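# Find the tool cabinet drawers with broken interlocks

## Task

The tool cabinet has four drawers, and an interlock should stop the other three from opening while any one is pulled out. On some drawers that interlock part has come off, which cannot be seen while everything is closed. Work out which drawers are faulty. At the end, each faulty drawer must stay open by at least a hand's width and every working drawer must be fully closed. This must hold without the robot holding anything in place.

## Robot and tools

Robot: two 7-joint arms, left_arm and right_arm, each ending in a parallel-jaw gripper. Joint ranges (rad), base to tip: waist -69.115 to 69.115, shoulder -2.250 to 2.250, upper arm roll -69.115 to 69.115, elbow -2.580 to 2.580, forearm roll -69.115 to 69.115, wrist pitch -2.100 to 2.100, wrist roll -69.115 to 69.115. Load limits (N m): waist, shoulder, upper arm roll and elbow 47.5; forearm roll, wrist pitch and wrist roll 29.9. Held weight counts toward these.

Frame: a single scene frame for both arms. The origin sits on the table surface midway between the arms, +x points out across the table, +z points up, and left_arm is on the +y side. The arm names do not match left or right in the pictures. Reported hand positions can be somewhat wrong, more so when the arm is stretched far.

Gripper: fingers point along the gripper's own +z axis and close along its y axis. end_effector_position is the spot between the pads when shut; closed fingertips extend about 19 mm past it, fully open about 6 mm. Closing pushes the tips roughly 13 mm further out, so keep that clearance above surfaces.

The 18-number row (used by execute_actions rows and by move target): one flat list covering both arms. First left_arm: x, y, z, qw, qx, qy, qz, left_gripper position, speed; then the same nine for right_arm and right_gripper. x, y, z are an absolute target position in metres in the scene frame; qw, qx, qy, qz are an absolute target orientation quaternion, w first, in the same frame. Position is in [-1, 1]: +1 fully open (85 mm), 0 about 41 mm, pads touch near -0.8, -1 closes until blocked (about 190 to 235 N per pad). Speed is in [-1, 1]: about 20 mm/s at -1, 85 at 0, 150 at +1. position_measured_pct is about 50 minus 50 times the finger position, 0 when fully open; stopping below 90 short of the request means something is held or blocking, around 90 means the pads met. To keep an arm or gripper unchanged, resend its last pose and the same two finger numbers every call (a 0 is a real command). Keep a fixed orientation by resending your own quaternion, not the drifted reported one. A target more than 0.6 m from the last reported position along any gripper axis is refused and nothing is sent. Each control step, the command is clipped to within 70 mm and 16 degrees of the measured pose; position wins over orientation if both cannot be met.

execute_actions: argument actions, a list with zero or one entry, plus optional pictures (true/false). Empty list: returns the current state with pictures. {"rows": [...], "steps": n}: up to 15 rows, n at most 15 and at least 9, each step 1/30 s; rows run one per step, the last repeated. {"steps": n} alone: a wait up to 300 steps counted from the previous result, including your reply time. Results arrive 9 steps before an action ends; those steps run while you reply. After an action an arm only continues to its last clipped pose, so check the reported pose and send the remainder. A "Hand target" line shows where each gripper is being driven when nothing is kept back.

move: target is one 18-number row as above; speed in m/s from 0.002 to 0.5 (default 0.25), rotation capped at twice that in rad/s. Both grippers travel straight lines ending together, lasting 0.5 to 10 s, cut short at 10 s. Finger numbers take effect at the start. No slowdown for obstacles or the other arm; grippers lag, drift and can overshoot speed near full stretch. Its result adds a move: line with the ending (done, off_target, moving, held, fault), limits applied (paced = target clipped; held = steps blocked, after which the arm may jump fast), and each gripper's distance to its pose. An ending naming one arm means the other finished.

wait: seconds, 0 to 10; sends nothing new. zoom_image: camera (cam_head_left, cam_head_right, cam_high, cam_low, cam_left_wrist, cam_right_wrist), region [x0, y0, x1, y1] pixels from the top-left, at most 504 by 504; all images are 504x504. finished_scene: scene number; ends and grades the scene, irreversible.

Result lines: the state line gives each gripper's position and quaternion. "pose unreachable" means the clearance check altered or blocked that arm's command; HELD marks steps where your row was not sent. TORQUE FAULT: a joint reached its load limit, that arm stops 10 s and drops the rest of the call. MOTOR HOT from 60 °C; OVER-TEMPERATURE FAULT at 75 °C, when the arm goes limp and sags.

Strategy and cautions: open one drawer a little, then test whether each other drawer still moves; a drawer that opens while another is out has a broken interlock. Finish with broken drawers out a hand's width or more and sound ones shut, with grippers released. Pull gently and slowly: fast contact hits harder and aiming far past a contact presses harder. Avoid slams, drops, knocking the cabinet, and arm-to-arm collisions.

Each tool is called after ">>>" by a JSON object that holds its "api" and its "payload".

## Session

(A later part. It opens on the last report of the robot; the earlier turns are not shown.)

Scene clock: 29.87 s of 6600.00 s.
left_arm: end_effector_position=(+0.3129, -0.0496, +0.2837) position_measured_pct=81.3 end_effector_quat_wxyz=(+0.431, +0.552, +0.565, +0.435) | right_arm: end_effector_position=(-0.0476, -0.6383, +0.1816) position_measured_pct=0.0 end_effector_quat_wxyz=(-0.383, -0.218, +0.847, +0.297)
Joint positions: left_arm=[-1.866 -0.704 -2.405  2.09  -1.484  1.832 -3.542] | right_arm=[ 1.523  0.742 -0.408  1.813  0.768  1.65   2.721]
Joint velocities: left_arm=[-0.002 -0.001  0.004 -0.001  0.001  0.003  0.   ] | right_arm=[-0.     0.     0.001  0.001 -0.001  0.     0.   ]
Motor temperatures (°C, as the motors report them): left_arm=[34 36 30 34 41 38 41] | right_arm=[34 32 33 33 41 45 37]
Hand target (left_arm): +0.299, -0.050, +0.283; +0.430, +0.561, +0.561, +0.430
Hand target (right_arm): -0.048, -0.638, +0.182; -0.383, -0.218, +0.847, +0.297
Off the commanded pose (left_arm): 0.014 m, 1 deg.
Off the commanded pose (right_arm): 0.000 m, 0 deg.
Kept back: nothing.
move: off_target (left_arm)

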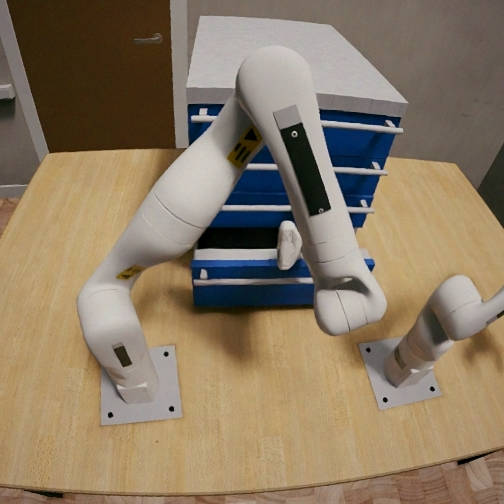

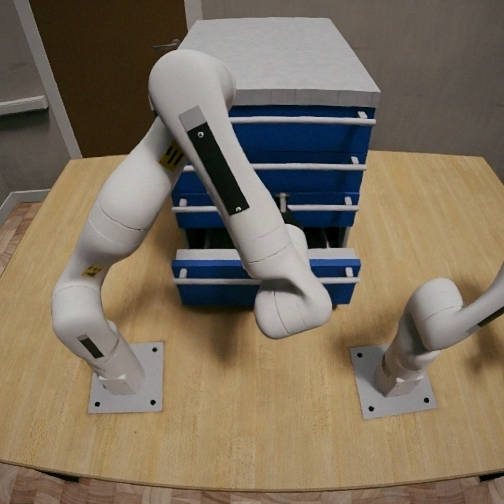

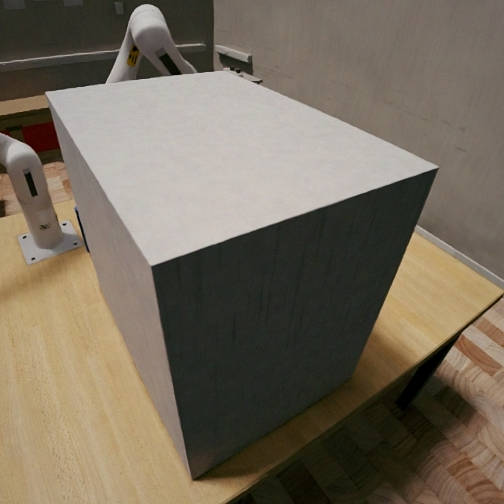

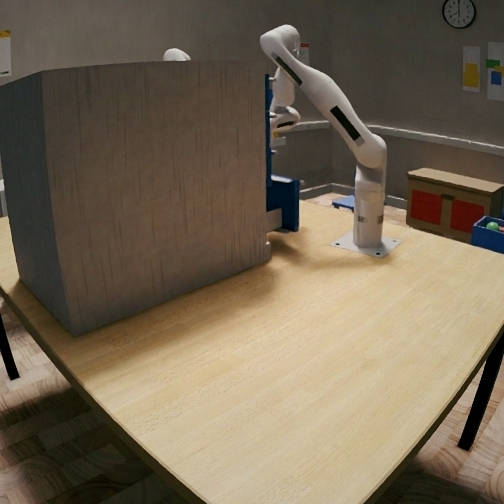

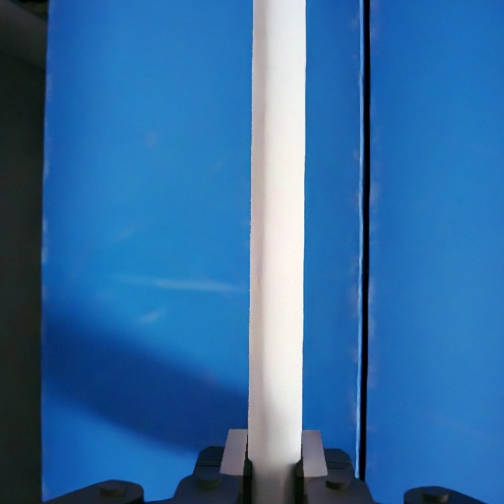

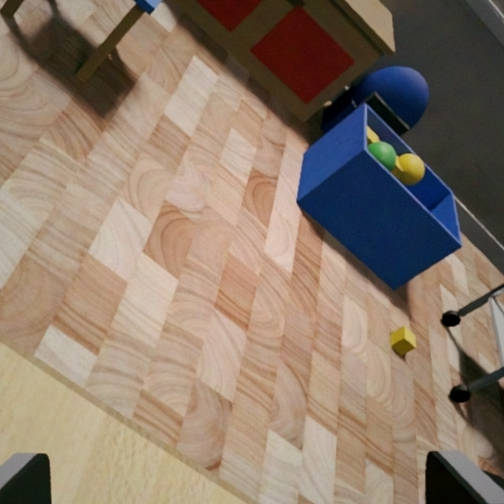

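>>> {"api": "move", "payload": {"target": [0.322,-0.05,0.2835,0.43,0.561,0.561,0.43,-1,0,-0.0476,-0.6383,0.1816,-0.383,-0.218,0.847,0.297,1,0], "speed": 0.03}}

>>> {"api": "execute_actions", "payload": {"actions": [{"rows":[[0.32,-0.05,0.2835,0.43,0.561,0.561,0.43,-0.2,1,-0.0476,-0.6383,0.1816,-0.383,-0.218,0.847,0.297,1,0]],"steps":9}]}}

>>> {"api": "move", "payload": {"target": [0.155,-0.05,0.29,0.43,0.561,0.561,0.43,-0.2,1,-0.0476,-0.6383,0.1816,-0.383,-0.218,0.847,0.297,1,0], "speed": 0.25}}

>>> {"api": "move", "payload": {"target": [0.155,-0.05,0.197,0.43,0.561,0.561,0.43,-0.2,1,-0.0476,-0.6383,0.1816,-0.383,-0.218,0.847,0.297,1,0], "speed": 0.25}}

>>> {"api": "move", "payload": {"target": [0.201,-0.05,0.185,0.43,0.561,0.561,0.43,-0.2,1,-0.0476,-0.6383,0.1816,-0.383,-0.218,0.847,0.297,1,0], "speed": 0.12}}

Scene clock: 31.67 s of 6600.00 s.
left_arm: end_effector_position=(+0.3199, -0.0502, +0.2837) position_measured_pct=81.3 end_effector_quat_wxyz=(+0.430, +0.562, +0.561, +0.429) | right_arm: end_effector_position=(-0.0476, -0.6383, +0.1816) position_measured_pct=0.0 end_effector_quat_wxyz=(-0.383, -0.218, +0.847, +0.297)
Joint positions: left_arm=[-1.898 -0.69  -2.392  2.106 -1.509  1.806 -3.567] | right_arm=[ 1.523  0.742 -0.408  1.813  0.768  1.65   2.721]
Joint velocities: left_arm=[-0.002  0.002  0.001  0.003  0.001 -0.004 -0.002] | right_arm=[ 0.001  0.    -0.     0.001 -0.001 -0.    -0.   ]
Motor temperatures (°C, as the motors report them): left_arm=[34 36 30 34 41 38 41] | right_arm=[34 32 33 33 41 45 37]
Hand target (left_arm): +0.322, -0.050, +0.284; +0.430, +0.561, +0.561, +0.430
Hand target (right_arm): -0.048, -0.638, +0.182; -0.383, -0.218, +0.847, +0.297
Off the commanded pose (left_arm): 0.002 m, 0 deg.
Off the commanded pose (right_arm): 0.000 m, 0 deg.
Kept back: nothing.
move: done

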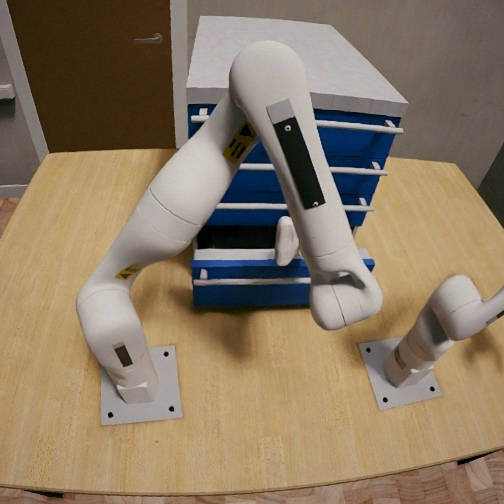

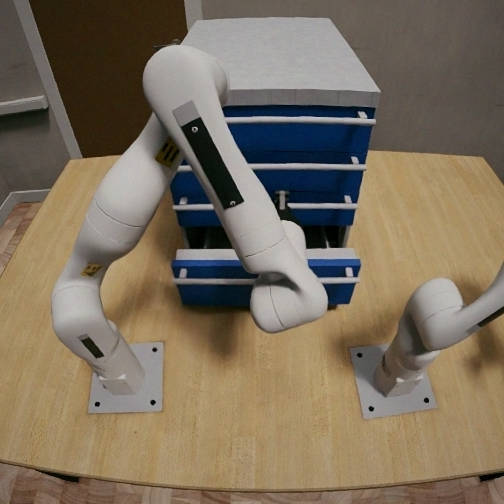

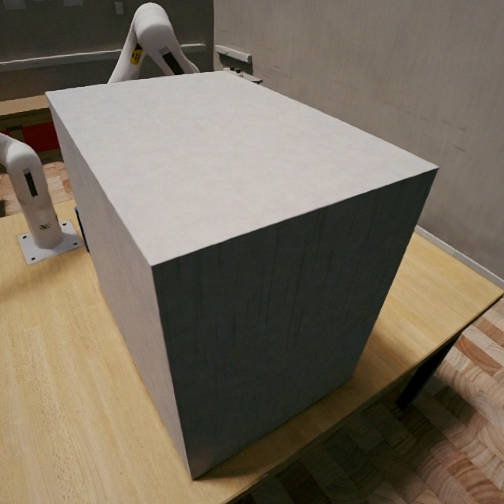

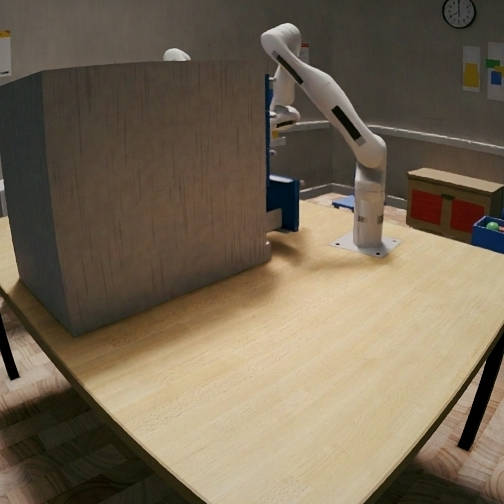

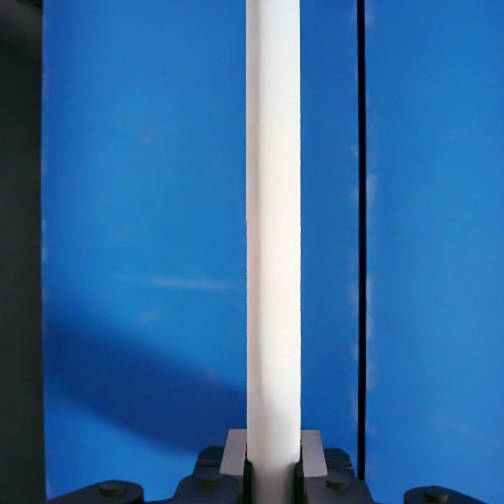

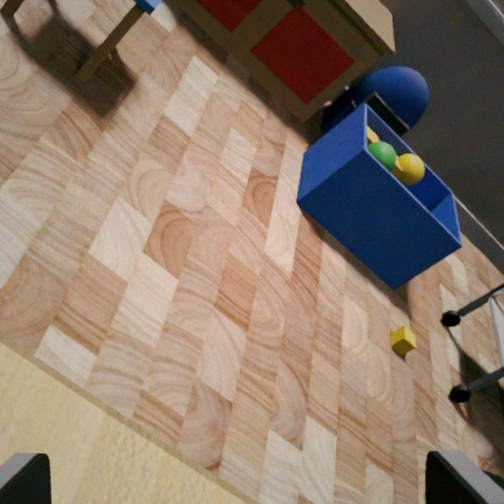

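Scene clock: 31.70 s of 6600.00 s.
left_arm: end_effector_position=(+0.3199, -0.0502, +0.2837) position_measured_pct=81.3 end_effector_quat_wxyz=(+0.430, +0.562, +0.561, +0.429) | right_arm: end_effector_position=(-0.0476, -0.6383, +0.1816) position_measured_pct=0.0 end_effector_quat_wxyz=(-0.383, -0.218, +0.847, +0.297)
Joint positions: left_arm=[-1.898 -0.69  -2.392  2.106 -1.509  1.806 -3.567] | right_arm=[ 1.523  0.742 -0.408  1.813  0.768  1.65   2.721]
Joint velocities: left_arm=[-0.002  0.004  0.001  0.002 -0.001 -0.002 -0.001] | right_arm=[-0.001 -0.001  0.001 -0.001 -0.001  0.    -0.   ]
Motor temperatures (°C, as the motors report them): left_arm=[34 36 30 34 41 38 41] | right_arm=[34 32 33 33 41 45 37]
Kept back: the last 9 steps of this action.
Steps of this call (step 1: nothing new was sent). Readings (end_effector_position | what the end effector reports):
1: the state above

Scene clock: 33.47 s of 6600.00 s.
left_arm: end_effector_position=(+0.1549, -0.0493, +0.2899) position_measured_pct=59.9 end_effector_quat_wxyz=(+0.430, +0.562, +0.561, +0.430) | right_arm: end_effector_position=(-0.0476, -0.6383, +0.1816) position_measured_pct=0.0 end_effector_quat_wxyz=(-0.383, -0.218, +0.847, +0.297)
Joint positions: left_arm=[-1.495 -0.769 -2.328  1.945 -1.168  2.047 -3.411] | right_arm=[ 1.523  0.742 -0.408  1.813  0.768  1.65   2.721]
Joint velocities: left_arm=[ 0.004 -0.002  0.001 -0.     0.     0.001  0.   ] | right_arm=[ 0.     0.    -0.    -0.001 -0.    -0.001  0.   ]
Motor temperatures (°C, as the motors report them): left_arm=[34 36 30 34 41 38 41] | right_arm=[34 32 33 33 41 45 37]
Hand target (left_arm): +0.155, -0.049, +0.290; +0.430, +0.562, +0.561, +0.430
Hand target (right_arm): -0.048, -0.638, +0.182; -0.383, -0.218, +0.847, +0.297
Off your previous action's commanded pose (left_arm): 0.001 m, 0 deg at its last step (step 9 of this call).
Off your previous action's commanded pose (right_arm): 0.000 m, 0 deg at its last step (step 9 of this call).
Off the commanded pose (left_arm): 0.001 m, 0 deg.
Off the commanded pose (right_arm): 0.000 m, 0 deg.
Kept back: nothing.
move: done

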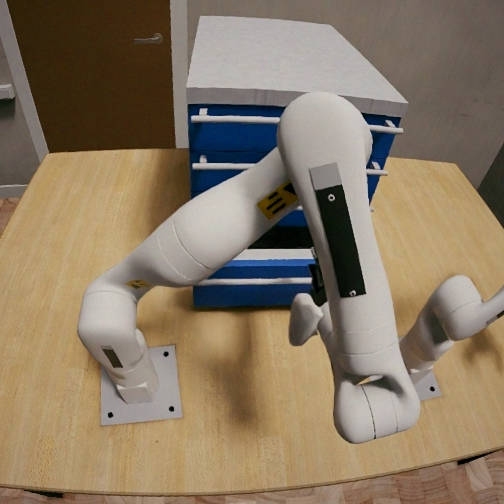

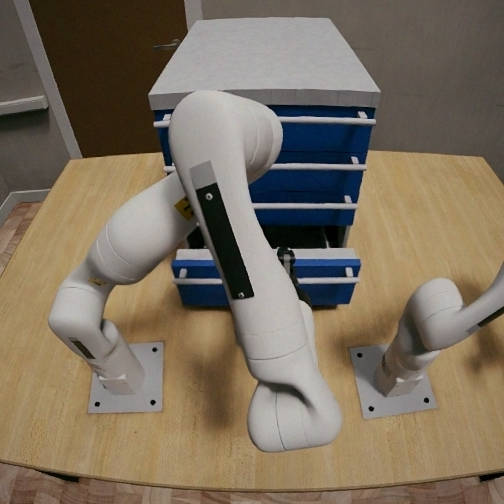

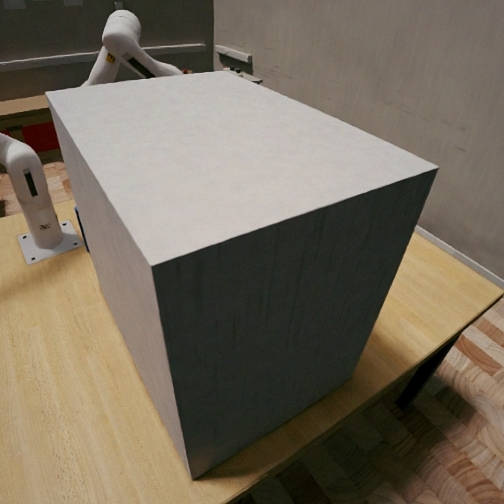

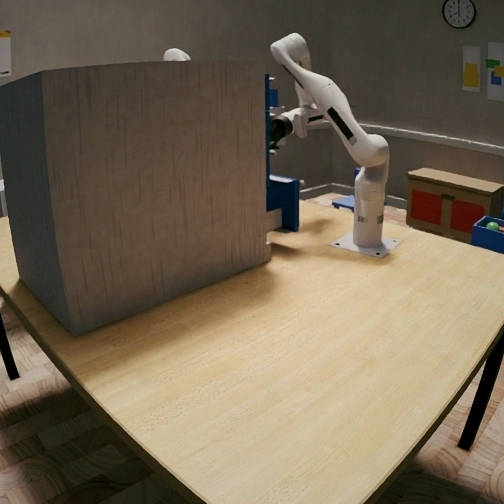

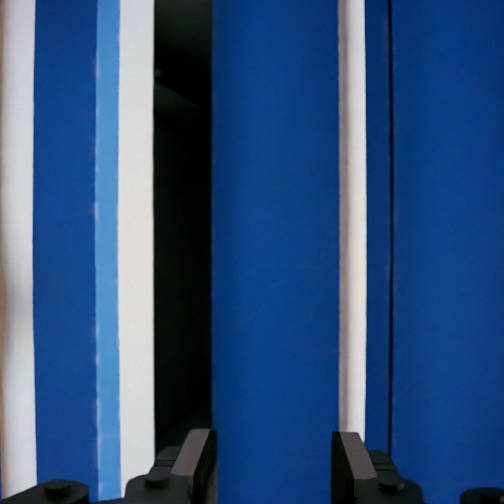

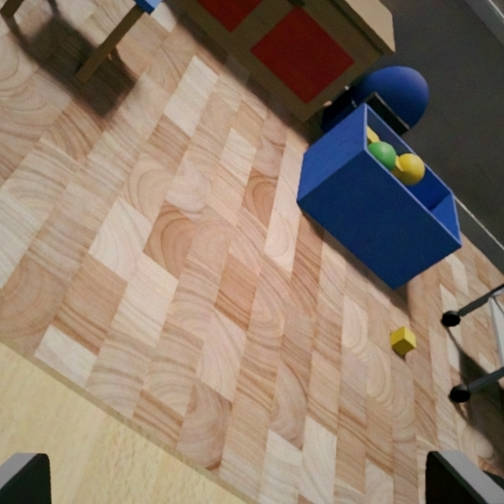

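Scene clock: 34.37 s of 6600.00 s.
left_arm: end_effector_position=(+0.1551, -0.0502, +0.1971) position_measured_pct=59.9 end_effector_quat_wxyz=(+0.430, +0.561, +0.561, +0.430) | right_arm: end_effector_position=(-0.0476, -0.6383, +0.1816) position_measured_pct=0.0 end_effector_quat_wxyz=(-0.383, -0.218, +0.847, +0.297)
Joint positions: left_arm=[-1.44  -0.981 -2.412  1.976 -1.205  1.968 -3.194] | right_arm=[ 1.523  0.742 -0.408  1.813  0.768  1.65   2.721]
Joint velocities: left_arm=[ 0.003 -0.005 -0.001 -0.    -0.001 -0.001 -0.   ] | right_arm=[ 0.001  0.     0.     0.002 -0.     0.001  0.   ]
Motor temperatures (°C, as the motors report them): left_arm=[34 36 30 34 41 38 41] | right_arm=[34 32 33 33 41 45 37]
Hand target (left_arm): +0.155, -0.050, +0.197; +0.430, +0.561, +0.561, +0.430
Hand target (right_arm): -0.048, -0.638, +0.182; -0.383, -0.218, +0.847, +0.297
Off the commanded pose (left_arm): 0.000 m, 0 deg.
Off the commanded pose (right_arm): 0.000 m, 0 deg.
Kept back: nothing.
move: done

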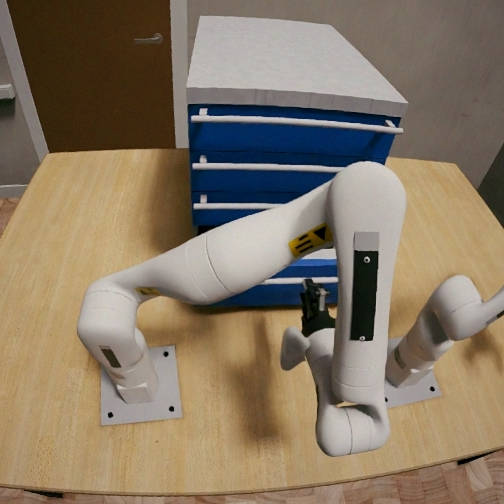

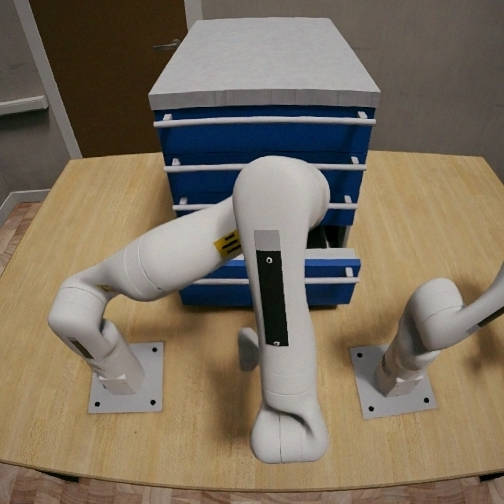

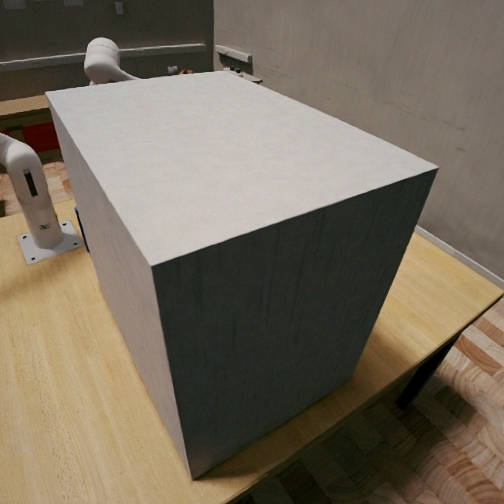

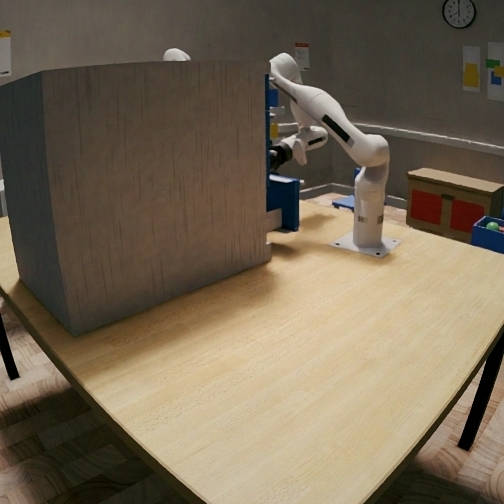

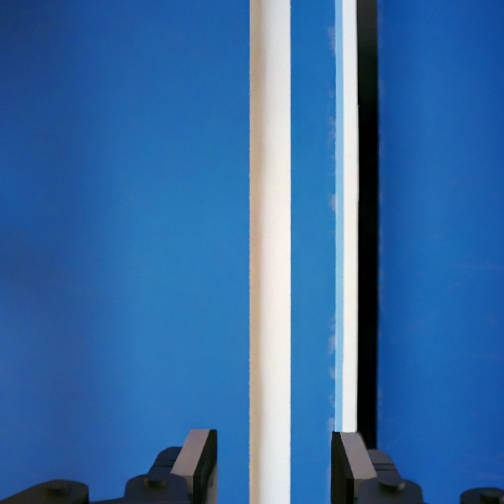

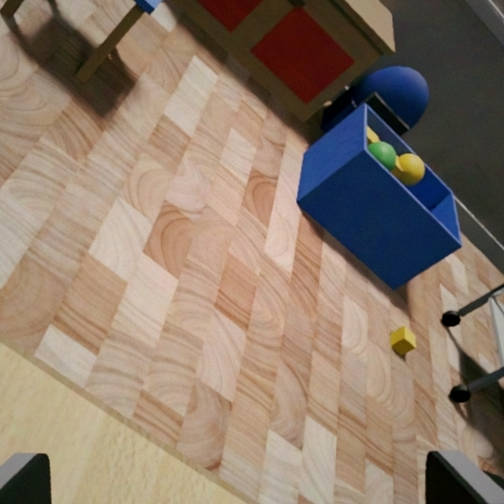

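Scene clock: 35.17 s of 6600.00 s.
left_arm: end_effector_position=(+0.2001, -0.0505, +0.1852) position_measured_pct=59.9 end_effector_quat_wxyz=(+0.431, +0.562, +0.561, +0.430) | right_arm: end_effector_position=(-0.0476, -0.6383, +0.1816) position_measured_pct=0.0 end_effector_quat_wxyz=(-0.383, -0.218, +0.847, +0.297)
Joint positions: left_arm=[-1.534 -0.986 -2.443  2.041 -1.298  1.916 -3.193] | right_arm=[ 1.523  0.742 -0.408  1.813  0.768  1.65   2.721]
Joint velocities: left_arm=[-0.001  0.     0.002  0.    -0.    -0.002 -0.001] | right_arm=[-0.     0.001 -0.001 -0.001  0.     0.001  0.   ]
Motor temperatures (°C, as the motors report them): left_arm=[34 36 30 34 41 38 41] | right_arm=[34 32 33 33 41 45 37]
Hand target (left_arm): +0.201, -0.050, +0.185; +0.430, +0.561, +0.561, +0.430
Hand target (right_arm): -0.048, -0.638, +0.182; -0.383, -0.218, +0.847, +0.297
Off the commanded pose (left_arm): 0.001 m, 0 deg.
Off the commanded pose (right_arm): 0.000 m, 0 deg.
Kept back: nothing.
move: done

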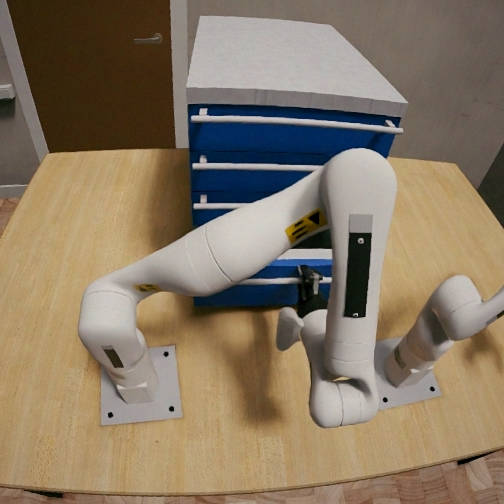

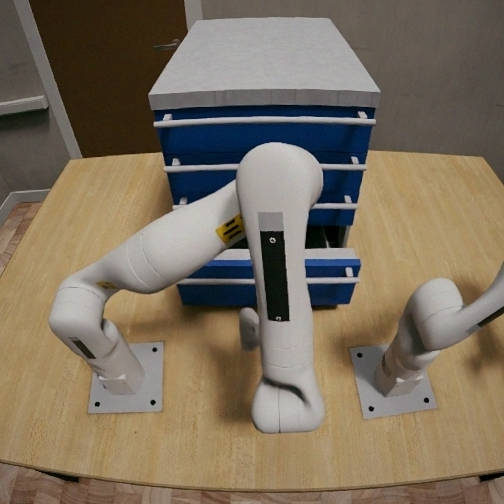

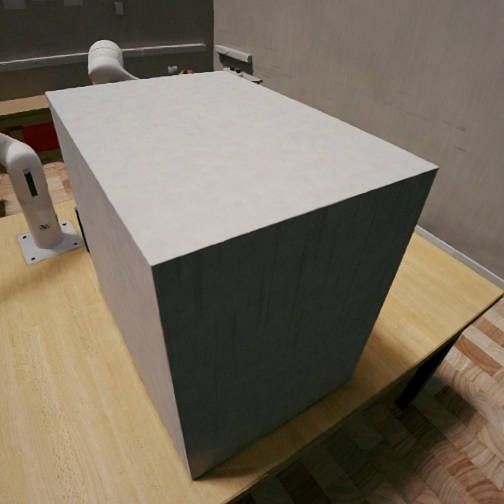

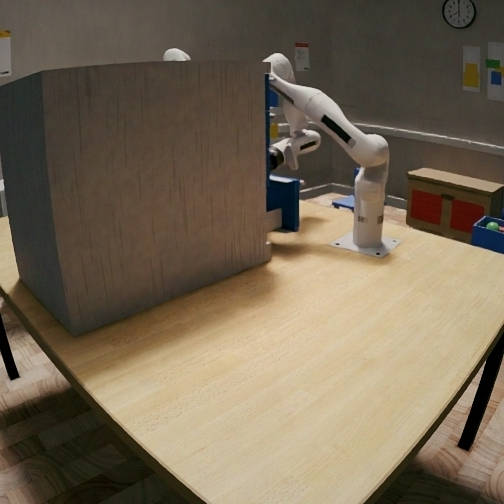

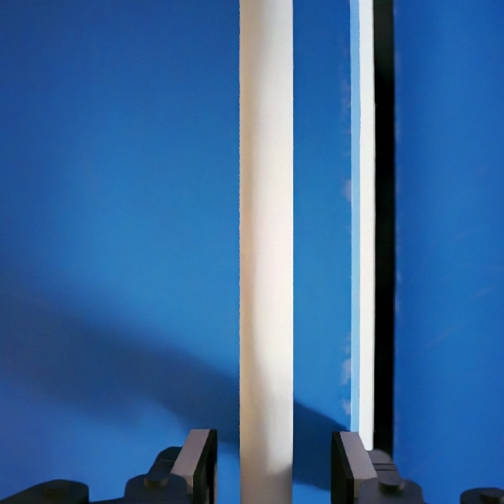

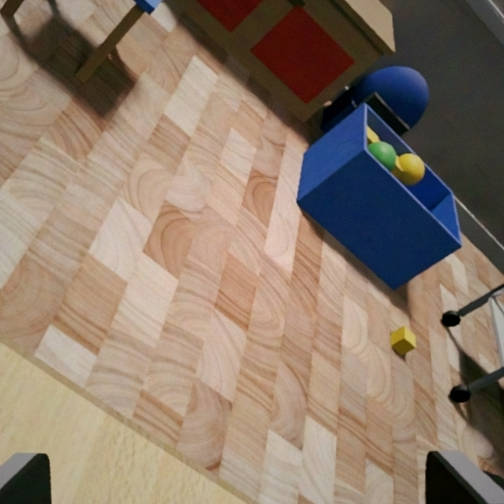

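>>> {"api": "execute_actions", "payload": {"actions": [{"rows":[[0.201,-0.05,0.1835,0.43,0.561,0.561,0.43,-1,0,-0.0476,-0.6383,0.1816,-0.383,-0.218,0.847,0.297,1,0]],"steps":12}]}}

>>> {"api": "move", "payload": {"target": [0.323,-0.05,0.1835,0.43,0.561,0.561,0.43,-1,0,-0.0476,-0.6383,0.1816,-0.383,-0.218,0.847,0.297,1,0], "speed": 0.1}}

Scene clock: 36.10 s of 6600.00 s.
left_arm: end_effector_position=(+0.2002, -0.0505, +0.1843) position_measured_pct=62.3 end_effector_quat_wxyz=(+0.431, +0.562, +0.561, +0.429) | right_arm: end_effector_position=(-0.0476, -0.6383, +0.1816) position_measured_pct=0.0 end_effector_quat_wxyz=(-0.383, -0.218, +0.847, +0.297)
Joint positions: left_arm=[-1.533 -0.989 -2.444  2.041 -1.299  1.915 -3.191] | right_arm=[ 1.523  0.742 -0.408  1.813  0.768  1.65   2.721]
Joint velocities: left_arm=[-0.009 -0.021 -0.015  0.002 -0.006 -0.022  0.019] | right_arm=[-0.    -0.002  0.    -0.001 -0.     0.002 -0.   ]
Motor temperatures (°C, as the motors report them): left_arm=[34 36 30 34 41 38 41] | right_arm=[34 32 33 33 41 45 37]
Steps of this call (steps 1 to 25: nothing new was sent; steps 26 to 28: the first 3 steps of this action). Readings (end_effector_position | what the end effector reports):
26: left_arm (+0.2001, -0.0505, +0.1851) | right_arm (-0.0476, -0.6383, +0.1816) | left_arm position_measured_pct=59.9 | right_arm position_measured_pct=0.0
27: left_arm (+0.2000, -0.0505, +0.1847) | right_arm (-0.0476, -0.6383, +0.1816) | left_arm position_measured_pct=60.7 | right_arm position_measured_pct=0.0
28: the state above

Scene clock: 38.07 s of 6600.00 s.
left_arm: end_effector_position=(+0.3198, -0.0507, +0.1836) position_measured_pct=81.3 end_effector_quat_wxyz=(+0.430, +0.563, +0.560, +0.429) | right_arm: end_effector_position=(-0.0476, -0.6383, +0.1816) position_measured_pct=0.0 end_effector_quat_wxyz=(-0.383, -0.218, +0.847, +0.297)
Joint positions: left_arm=[-1.803 -0.938 -2.528  2.136 -1.573  1.791 -3.296] | right_arm=[ 1.523  0.742 -0.408  1.813  0.768  1.65   2.721]
Joint velocities: left_arm=[-0.002  0.003  0.001  0.002 -0.001 -0.002 -0.002] | right_arm=[-0.001  0.     0.001  0.    -0.002 -0.    -0.   ]
Motor temperatures (°C, as the motors report them): left_arm=[34 36 30 34 41 38 41] | right_arm=[34 32 33 33 41 45 37]
Hand target (left_arm): +0.323, -0.050, +0.184; +0.431, +0.561, +0.561, +0.430
Hand target (right_arm): -0.048, -0.638, +0.182; -0.383, -0.218, +0.847, +0.297
Off your previous action's commanded pose (left_arm): 0.000 m, 0 deg at its last step (step 9 of this call).
Off your previous action's commanded pose (right_arm): 0.000 m, 0 deg at its last step (step 9 of this call).
Off the commanded pose (left_arm): 0.003 m, 0 deg.
Off the commanded pose (right_arm): 0.000 m, 0 deg.
Kept back: nothing.
move: done

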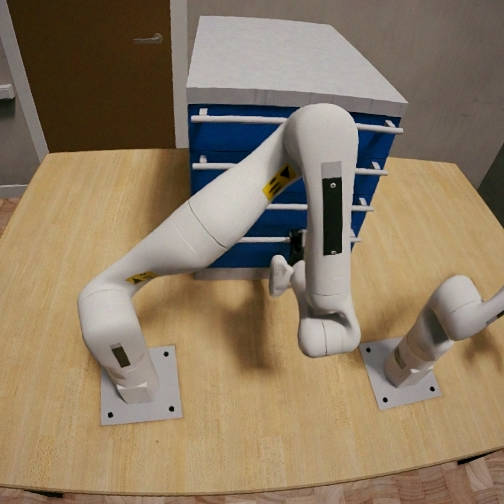

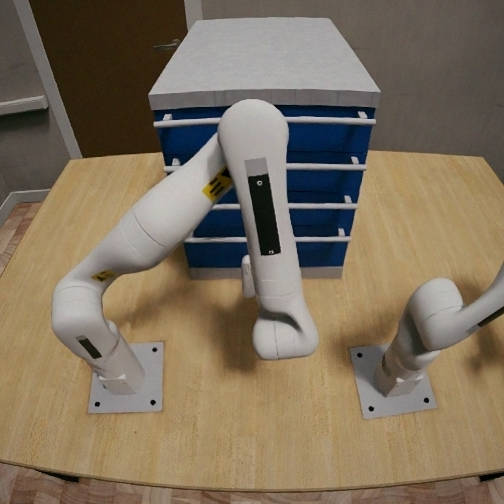

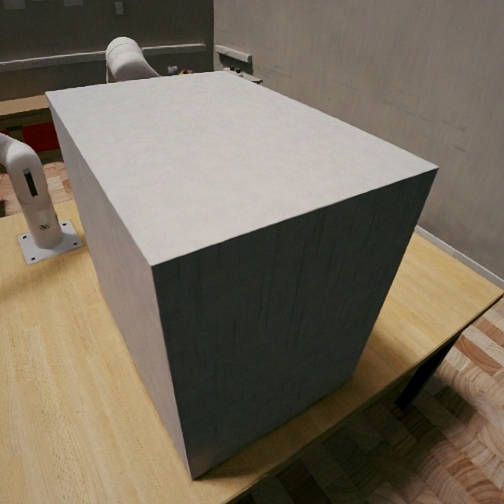

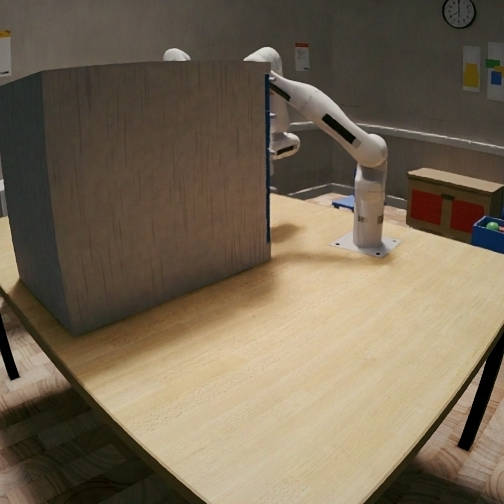

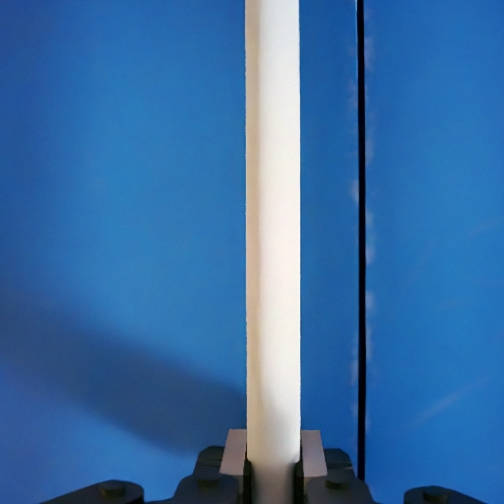

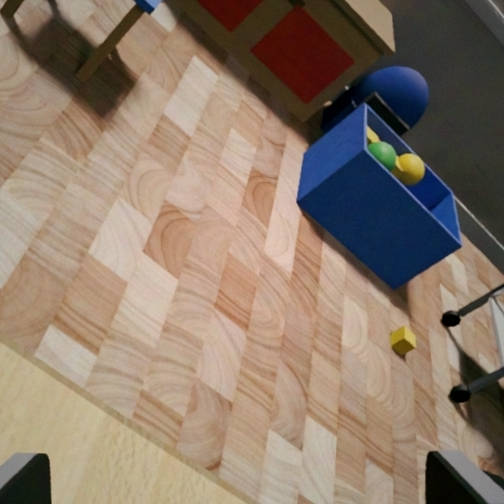

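>>> {"api": "execute_actions", "payload": {"actions": [{"rows":[[0.32,-0.05,0.1835,0.43,0.561,0.561,0.43,-0.2,1,-0.0476,-0.6383,0.1816,-0.383,-0.218,0.847,0.297,1,0],[0.32,-0.05,0.1835,0.43,0.561,0.561,0.43,-0.2,1,-0.0476,-0.6383,0.1816,-0.383,-0.218,0.847,0.297,1,0],[0.32,-0.05,0.1835,0.43,0.561,0.561,0.43,-0.2,1,-0.0476,-0.6383,0.1816,-0.383,-0.218,0.847,0.297,1,0],[0.32,-0.05,0.1835,0.43,0.561,0.561,0.43,-0.2,1,-0.0476,-0.6383,0.1816,-0.383,-0.218,0.847,0.297,1,0],[0.32,-0.05,0.1835,0.43,0.561,0.561,0.43,-0.2,1,-0.0476,-0.6383,0.1816,-0.383,-0.218,0.847,0.297,1,0],[0.32,-0.05,0.1835,0.43,0.561,0.561,0.43,-0.2,1,-0.0476,-0.6383,0.1816,-0.383,-0.218,0.847,0.297,1,0],[0.278,-0.05,0.194,0.43,0.561,0.561,0.43,-0.2,1,-0.0476,-0.6383,0.1816,-0.383,-0.218,0.847,0.297,1,0]],"steps":15}]}}

>>> {"api": "move", "payload": {"target": [0.278,-0.05,0.294,0.43,0.561,0.561,0.43,-0.2,1,-0.0476,-0.6383,0.1816,-0.383,-0.218,0.847,0.297,1,0], "speed": 0.25}}

>>> {"api": "execute_actions", "payload": {"actions": [{"rows":[[0.32,-0.05,0.2835,0.43,0.561,0.561,0.43,-0.3,1,-0.0476,-0.6383,0.1816,-0.383,-0.218,0.847,0.297,1,0]],"steps":15}]}}

>>> {"api": "execute_actions", "payload": {"actions": [{"rows":[[0.32,-0.05,0.2835,0.43,0.561,0.561,0.43,-1,0,-0.0476,-0.6383,0.1816,-0.383,-0.218,0.847,0.297,1,0]],"steps":12}]}}

>>> {"api": "move", "payload": {"target": [0.302,-0.05,0.2835,0.43,0.561,0.561,0.43,-1,0,-0.0476,-0.6383,0.1816,-0.383,-0.218,0.847,0.297,1,0], "speed": 0.03}}

Scene clock: 39.20 s of 6600.00 s.
left_arm: end_effector_position=(+0.3190, -0.0506, +0.1829) position_measured_pct=64.3 end_effector_quat_wxyz=(+0.430, +0.562, +0.561, +0.429) | right_arm: end_effector_position=(-0.0476, -0.6383, +0.1816) position_measured_pct=0.0 end_effector_quat_wxyz=(-0.383, -0.218, +0.847, +0.297)
Joint positions: left_arm=[-1.801 -0.939 -2.529  2.135 -1.57   1.791 -3.293] | right_arm=[ 1.523  0.742 -0.408  1.813  0.768  1.65   2.721]
Joint velocities: left_arm=[ 0.005 -0.004  0.002 -0.003  0.007 -0.001  0.002] | right_arm=[ 0.001  0.001 -0.     0.001  0.001 -0.001  0.   ]
Motor temperatures (°C, as the motors report them): left_arm=[34 36 30 34 41 38 41] | right_arm=[34 32 33 33 41 45 37]
Steps of this call (steps 1 to 28: nothing new was sent; steps 29 to 34: the first 6 steps of this action). Readings (end_effector_position | what the end effector reports):
29: left_arm (+0.3195, -0.0508, +0.1836) | right_arm (-0.0476, -0.6383, +0.1816) | left_arm position_measured_pct=81.3 | right_arm position_measured_pct=0.0
30: left_arm (+0.3196, -0.0506, +0.1836) | right_arm (-0.0476, -0.6383, +0.1816) | left_arm position_measured_pct=81.0 | right_arm position_measured_pct=0.0
32: left_arm (+0.3195, -0.0506, +0.1834) | right_arm (-0.0476, -0.6383, +0.1816) | left_arm position_measured_pct=73.0 | right_arm position_measured_pct=0.0
34: the state above

Scene clock: 40.70 s of 6600.00 s.
left_arm: end_effector_position=(+0.2777, -0.0497, +0.2938) position_measured_pct=59.9 end_effector_quat_wxyz=(+0.430, +0.562, +0.561, +0.430) | right_arm: end_effector_position=(-0.0476, -0.6383, +0.1816) position_measured_pct=0.0 end_effector_quat_wxyz=(-0.383, -0.218, +0.847, +0.297)
Joint positions: left_arm=[-1.783 -0.67  -2.392  2.08  -1.401  1.851 -3.552] | right_arm=[ 1.523  0.742 -0.408  1.813  0.768  1.65   2.721]
Joint velocities: left_arm=[-0.003  0.004  0.    -0.001 -0.    -0.    -0.   ] | right_arm=[-0.001  0.001  0.001 -0.    -0.001  0.002  0.   ]
Motor temperatures (°C, as the motors report them): left_arm=[34 36 30 34 41 38 41] | right_arm=[34 32 33 33 41 45 37]
Hand target (left_arm): +0.278, -0.050, +0.294; +0.430, +0.561, +0.561, +0.430
Hand target (right_arm): -0.048, -0.638, +0.182; -0.383, -0.218, +0.847, +0.297
Off your previous action's commanded pose (left_arm): 0.002 m, 0 deg at its last step (step 9 of this call).
Off your previous action's commanded pose (right_arm): 0.000 m, 0 deg at its last step (step 9 of this call).
Off the commanded pose (left_arm): 0.000 m, 0 deg.
Off the commanded pose (right_arm): 0.000 m, 0 deg.
Kept back: nothing.
move: done

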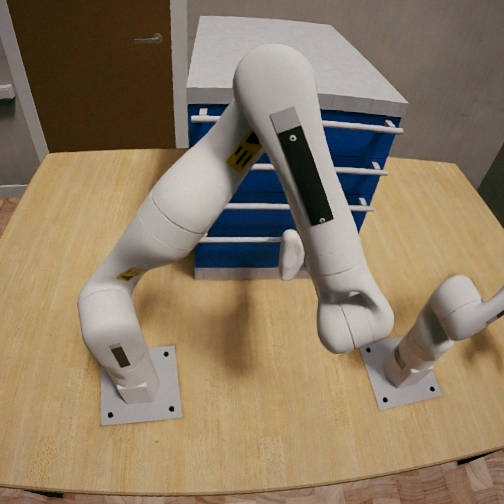

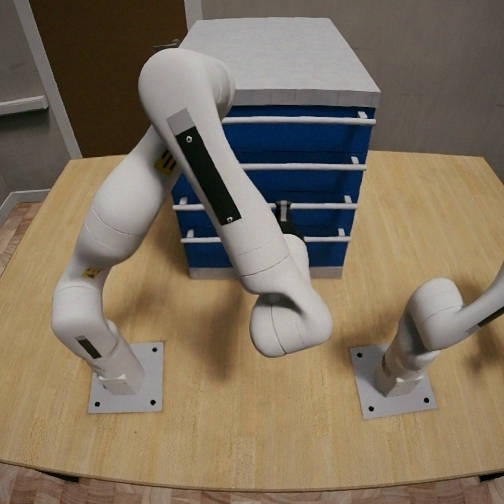

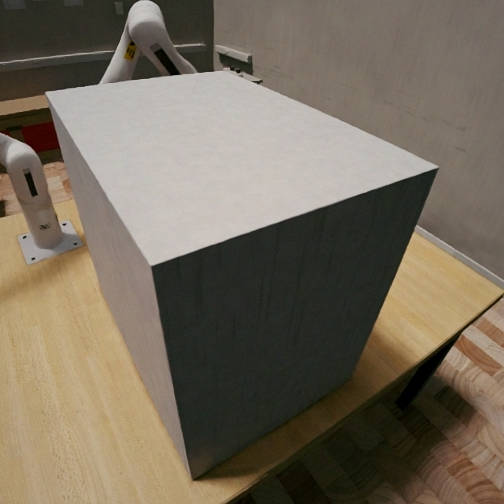

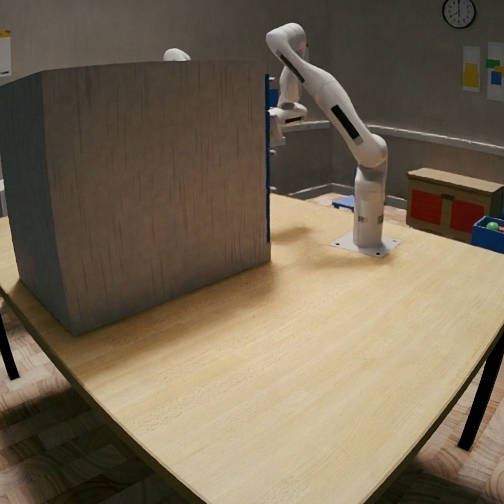

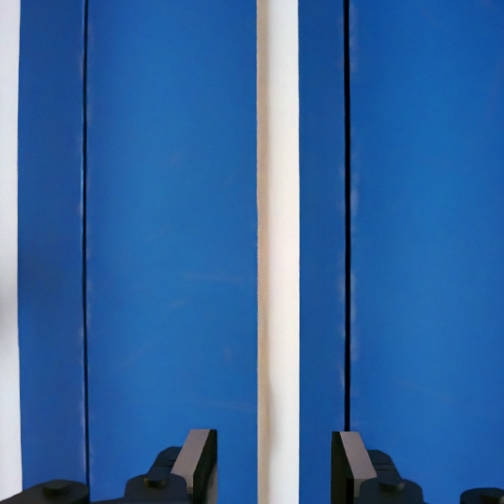

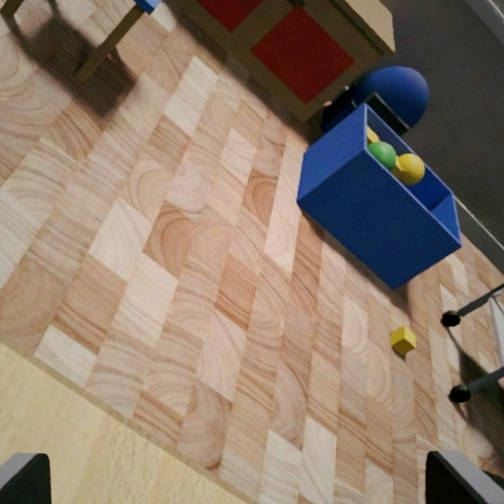

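Scene clock: 40.90 s of 6600.00 s.
left_arm: end_effector_position=(+0.3088, -0.0470, +0.2861) position_measured_pct=64.7 end_effector_quat_wxyz=(+0.428, +0.560, +0.562, +0.432) | right_arm: end_effector_position=(-0.0476, -0.6383, +0.1816) position_measured_pct=0.0 end_effector_quat_wxyz=(-0.383, -0.218, +0.847, +0.297)
Joint positions: left_arm=[-1.853 -0.676 -2.415  2.104 -1.469  1.806 -3.559] | right_arm=[ 1.523  0.742 -0.408  1.813  0.768  1.65   2.721]
Joint velocities: left_arm=[-0.345 -0.048 -0.163  0.106 -0.47  -0.259 -0.067] | right_arm=[ 0.001  0.001  0.001 -0.     0.001 -0.001 -0.   ]
Motor temperatures (°C, as the motors report them): left_arm=[34 36 30 34 41 38 41] | right_arm=[34 32 33 33 41 45 37]
Steps of this call (steps 1 to 6: the first 6 steps of this action). Readings (end_effector_position | what the end effector reports):
1: left_arm (+0.2783, -0.0496, +0.2935) | right_arm (-0.0476, -0.6383, +0.1816) | left_arm position_measured_pct=59.9 | right_arm position_measured_pct=0.0
2: left_arm (+0.2811, -0.0490, +0.2925) | right_arm (-0.0476, -0.6383, +0.1816) | left_arm position_measured_pct=61.1 | right_arm position_measured_pct=0.0
4: left_arm (+0.2941, -0.0473, +0.2890) | right_arm (-0.0476, -0.6383, +0.1816) | left_arm position_measured_pct=63.9 | right_arm position_measured_pct=0.0
6: the state above

Scene clock: 41.30 s of 6600.00 s.
left_arm: end_effector_position=(+0.3195, -0.0505, +0.2837) position_measured_pct=67.5 end_effector_quat_wxyz=(+0.431, +0.562, +0.561, +0.430) | right_arm: end_effector_position=(-0.0476, -0.6383, +0.1816) position_measured_pct=0.0 end_effector_quat_wxyz=(-0.383, -0.218, +0.847, +0.297)
Joint positions: left_arm=[-1.875 -0.679 -2.426  2.105 -1.502  1.784 -3.567] | right_arm=[ 1.523  0.742 -0.408  1.813  0.768  1.65   2.721]
Joint velocities: left_arm=[-0.009 -0.    -0.009  0.001  0.003 -0.002 -0.   ] | right_arm=[-0.     0.001  0.    -0.001  0.    -0.    -0.   ]
Motor temperatures (°C, as the motors report them): left_arm=[34 36 30 34 41 38 41] | right_arm=[34 32 33 33 41 45 37]
Off your previous action's commanded pose (left_arm): 0.001 m, 0 deg at its last step (step 9 of this call).
Off your previous action's commanded pose (right_arm): 0.000 m, 0 deg at its last step (step 9 of this call).
Steps of this call (steps 1 to 9: the last 9 steps of your previous action; steps 10 to 12: the first 3 steps of this action). Readings (end_effector_position | what the end effector reports):
10: left_arm (+0.3192, -0.0507, +0.2837) | right_arm (-0.0476, -0.6383, +0.1816) | left_arm position_measured_pct=65.1 | right_arm position_measured_pct=0.0
11: left_arm (+0.3193, -0.0507, +0.2837) | right_arm (-0.0476, -0.6383, +0.1816) | left_arm position_measured_pct=65.9 | right_arm position_measured_pct=0.0
12: the state above

Scene clock: 42.57 s of 6600.00 s.
left_arm: end_effector_position=(+0.3027, -0.0501, +0.2836) position_measured_pct=81.3 end_effector_quat_wxyz=(+0.430, +0.561, +0.562, +0.430) | right_arm: end_effector_position=(-0.0476, -0.6383, +0.1816) position_measured_pct=0.0 end_effector_quat_wxyz=(-0.383, -0.218, +0.847, +0.297)
Joint positions: left_arm=[-1.834 -0.686 -2.417  2.099 -1.462  1.812 -3.546] | right_arm=[ 1.523  0.742 -0.408  1.813  0.768  1.65   2.721]
Joint velocities: left_arm=[ 0.002 -0.001  0.001 -0.     0.002  0.003  0.001] | right_arm=[-0.    -0.001  0.     0.     0.     0.    -0.   ]
Motor temperatures (°C, as the motors report them): left_arm=[34 36 30 34 41 38 41] | right_arm=[34 32 33 33 41 45 37]
Hand target (left_arm): +0.302, -0.050, +0.283; +0.430, +0.561, +0.561, +0.430
Hand target (right_arm): -0.048, -0.638, +0.182; -0.383, -0.218, +0.847, +0.297
Off your previous action's commanded pose (left_arm): 0.000 m, 0 deg at its last step (step 9 of this call).
Off your previous action's commanded pose (right_arm): 0.000 m, 0 deg at its last step (step 9 of this call).
Off the commanded pose (left_arm): 0.001 m, 0 deg.
Off the commanded pose (right_arm): 0.000 m, 0 deg.
Kept back: nothing.
move: done

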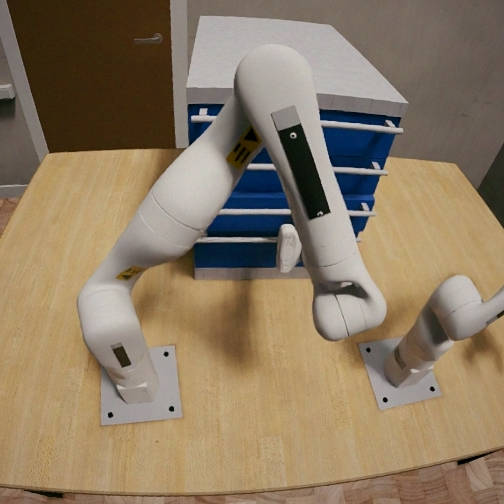

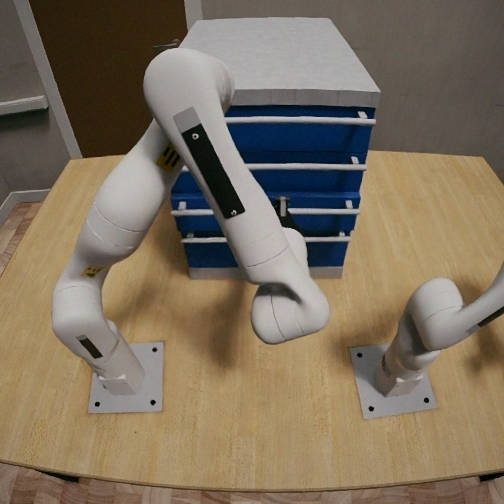

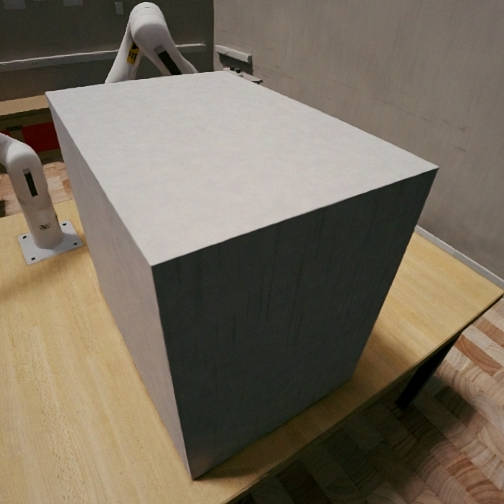

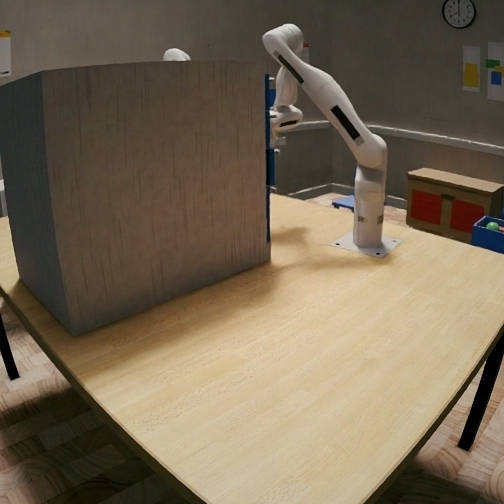

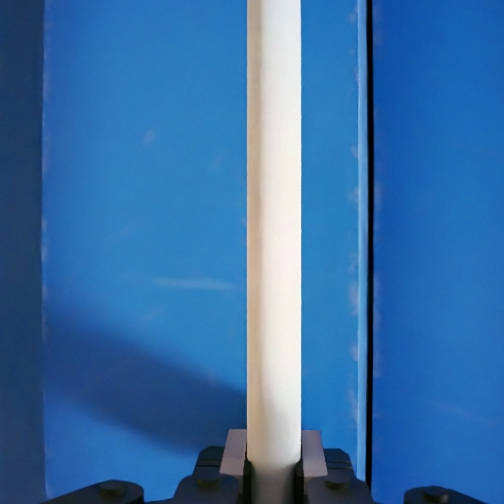

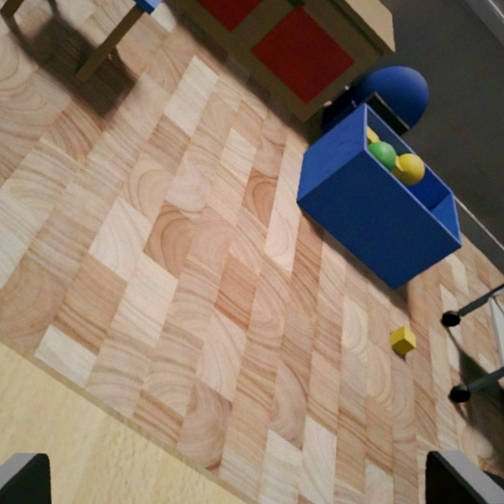

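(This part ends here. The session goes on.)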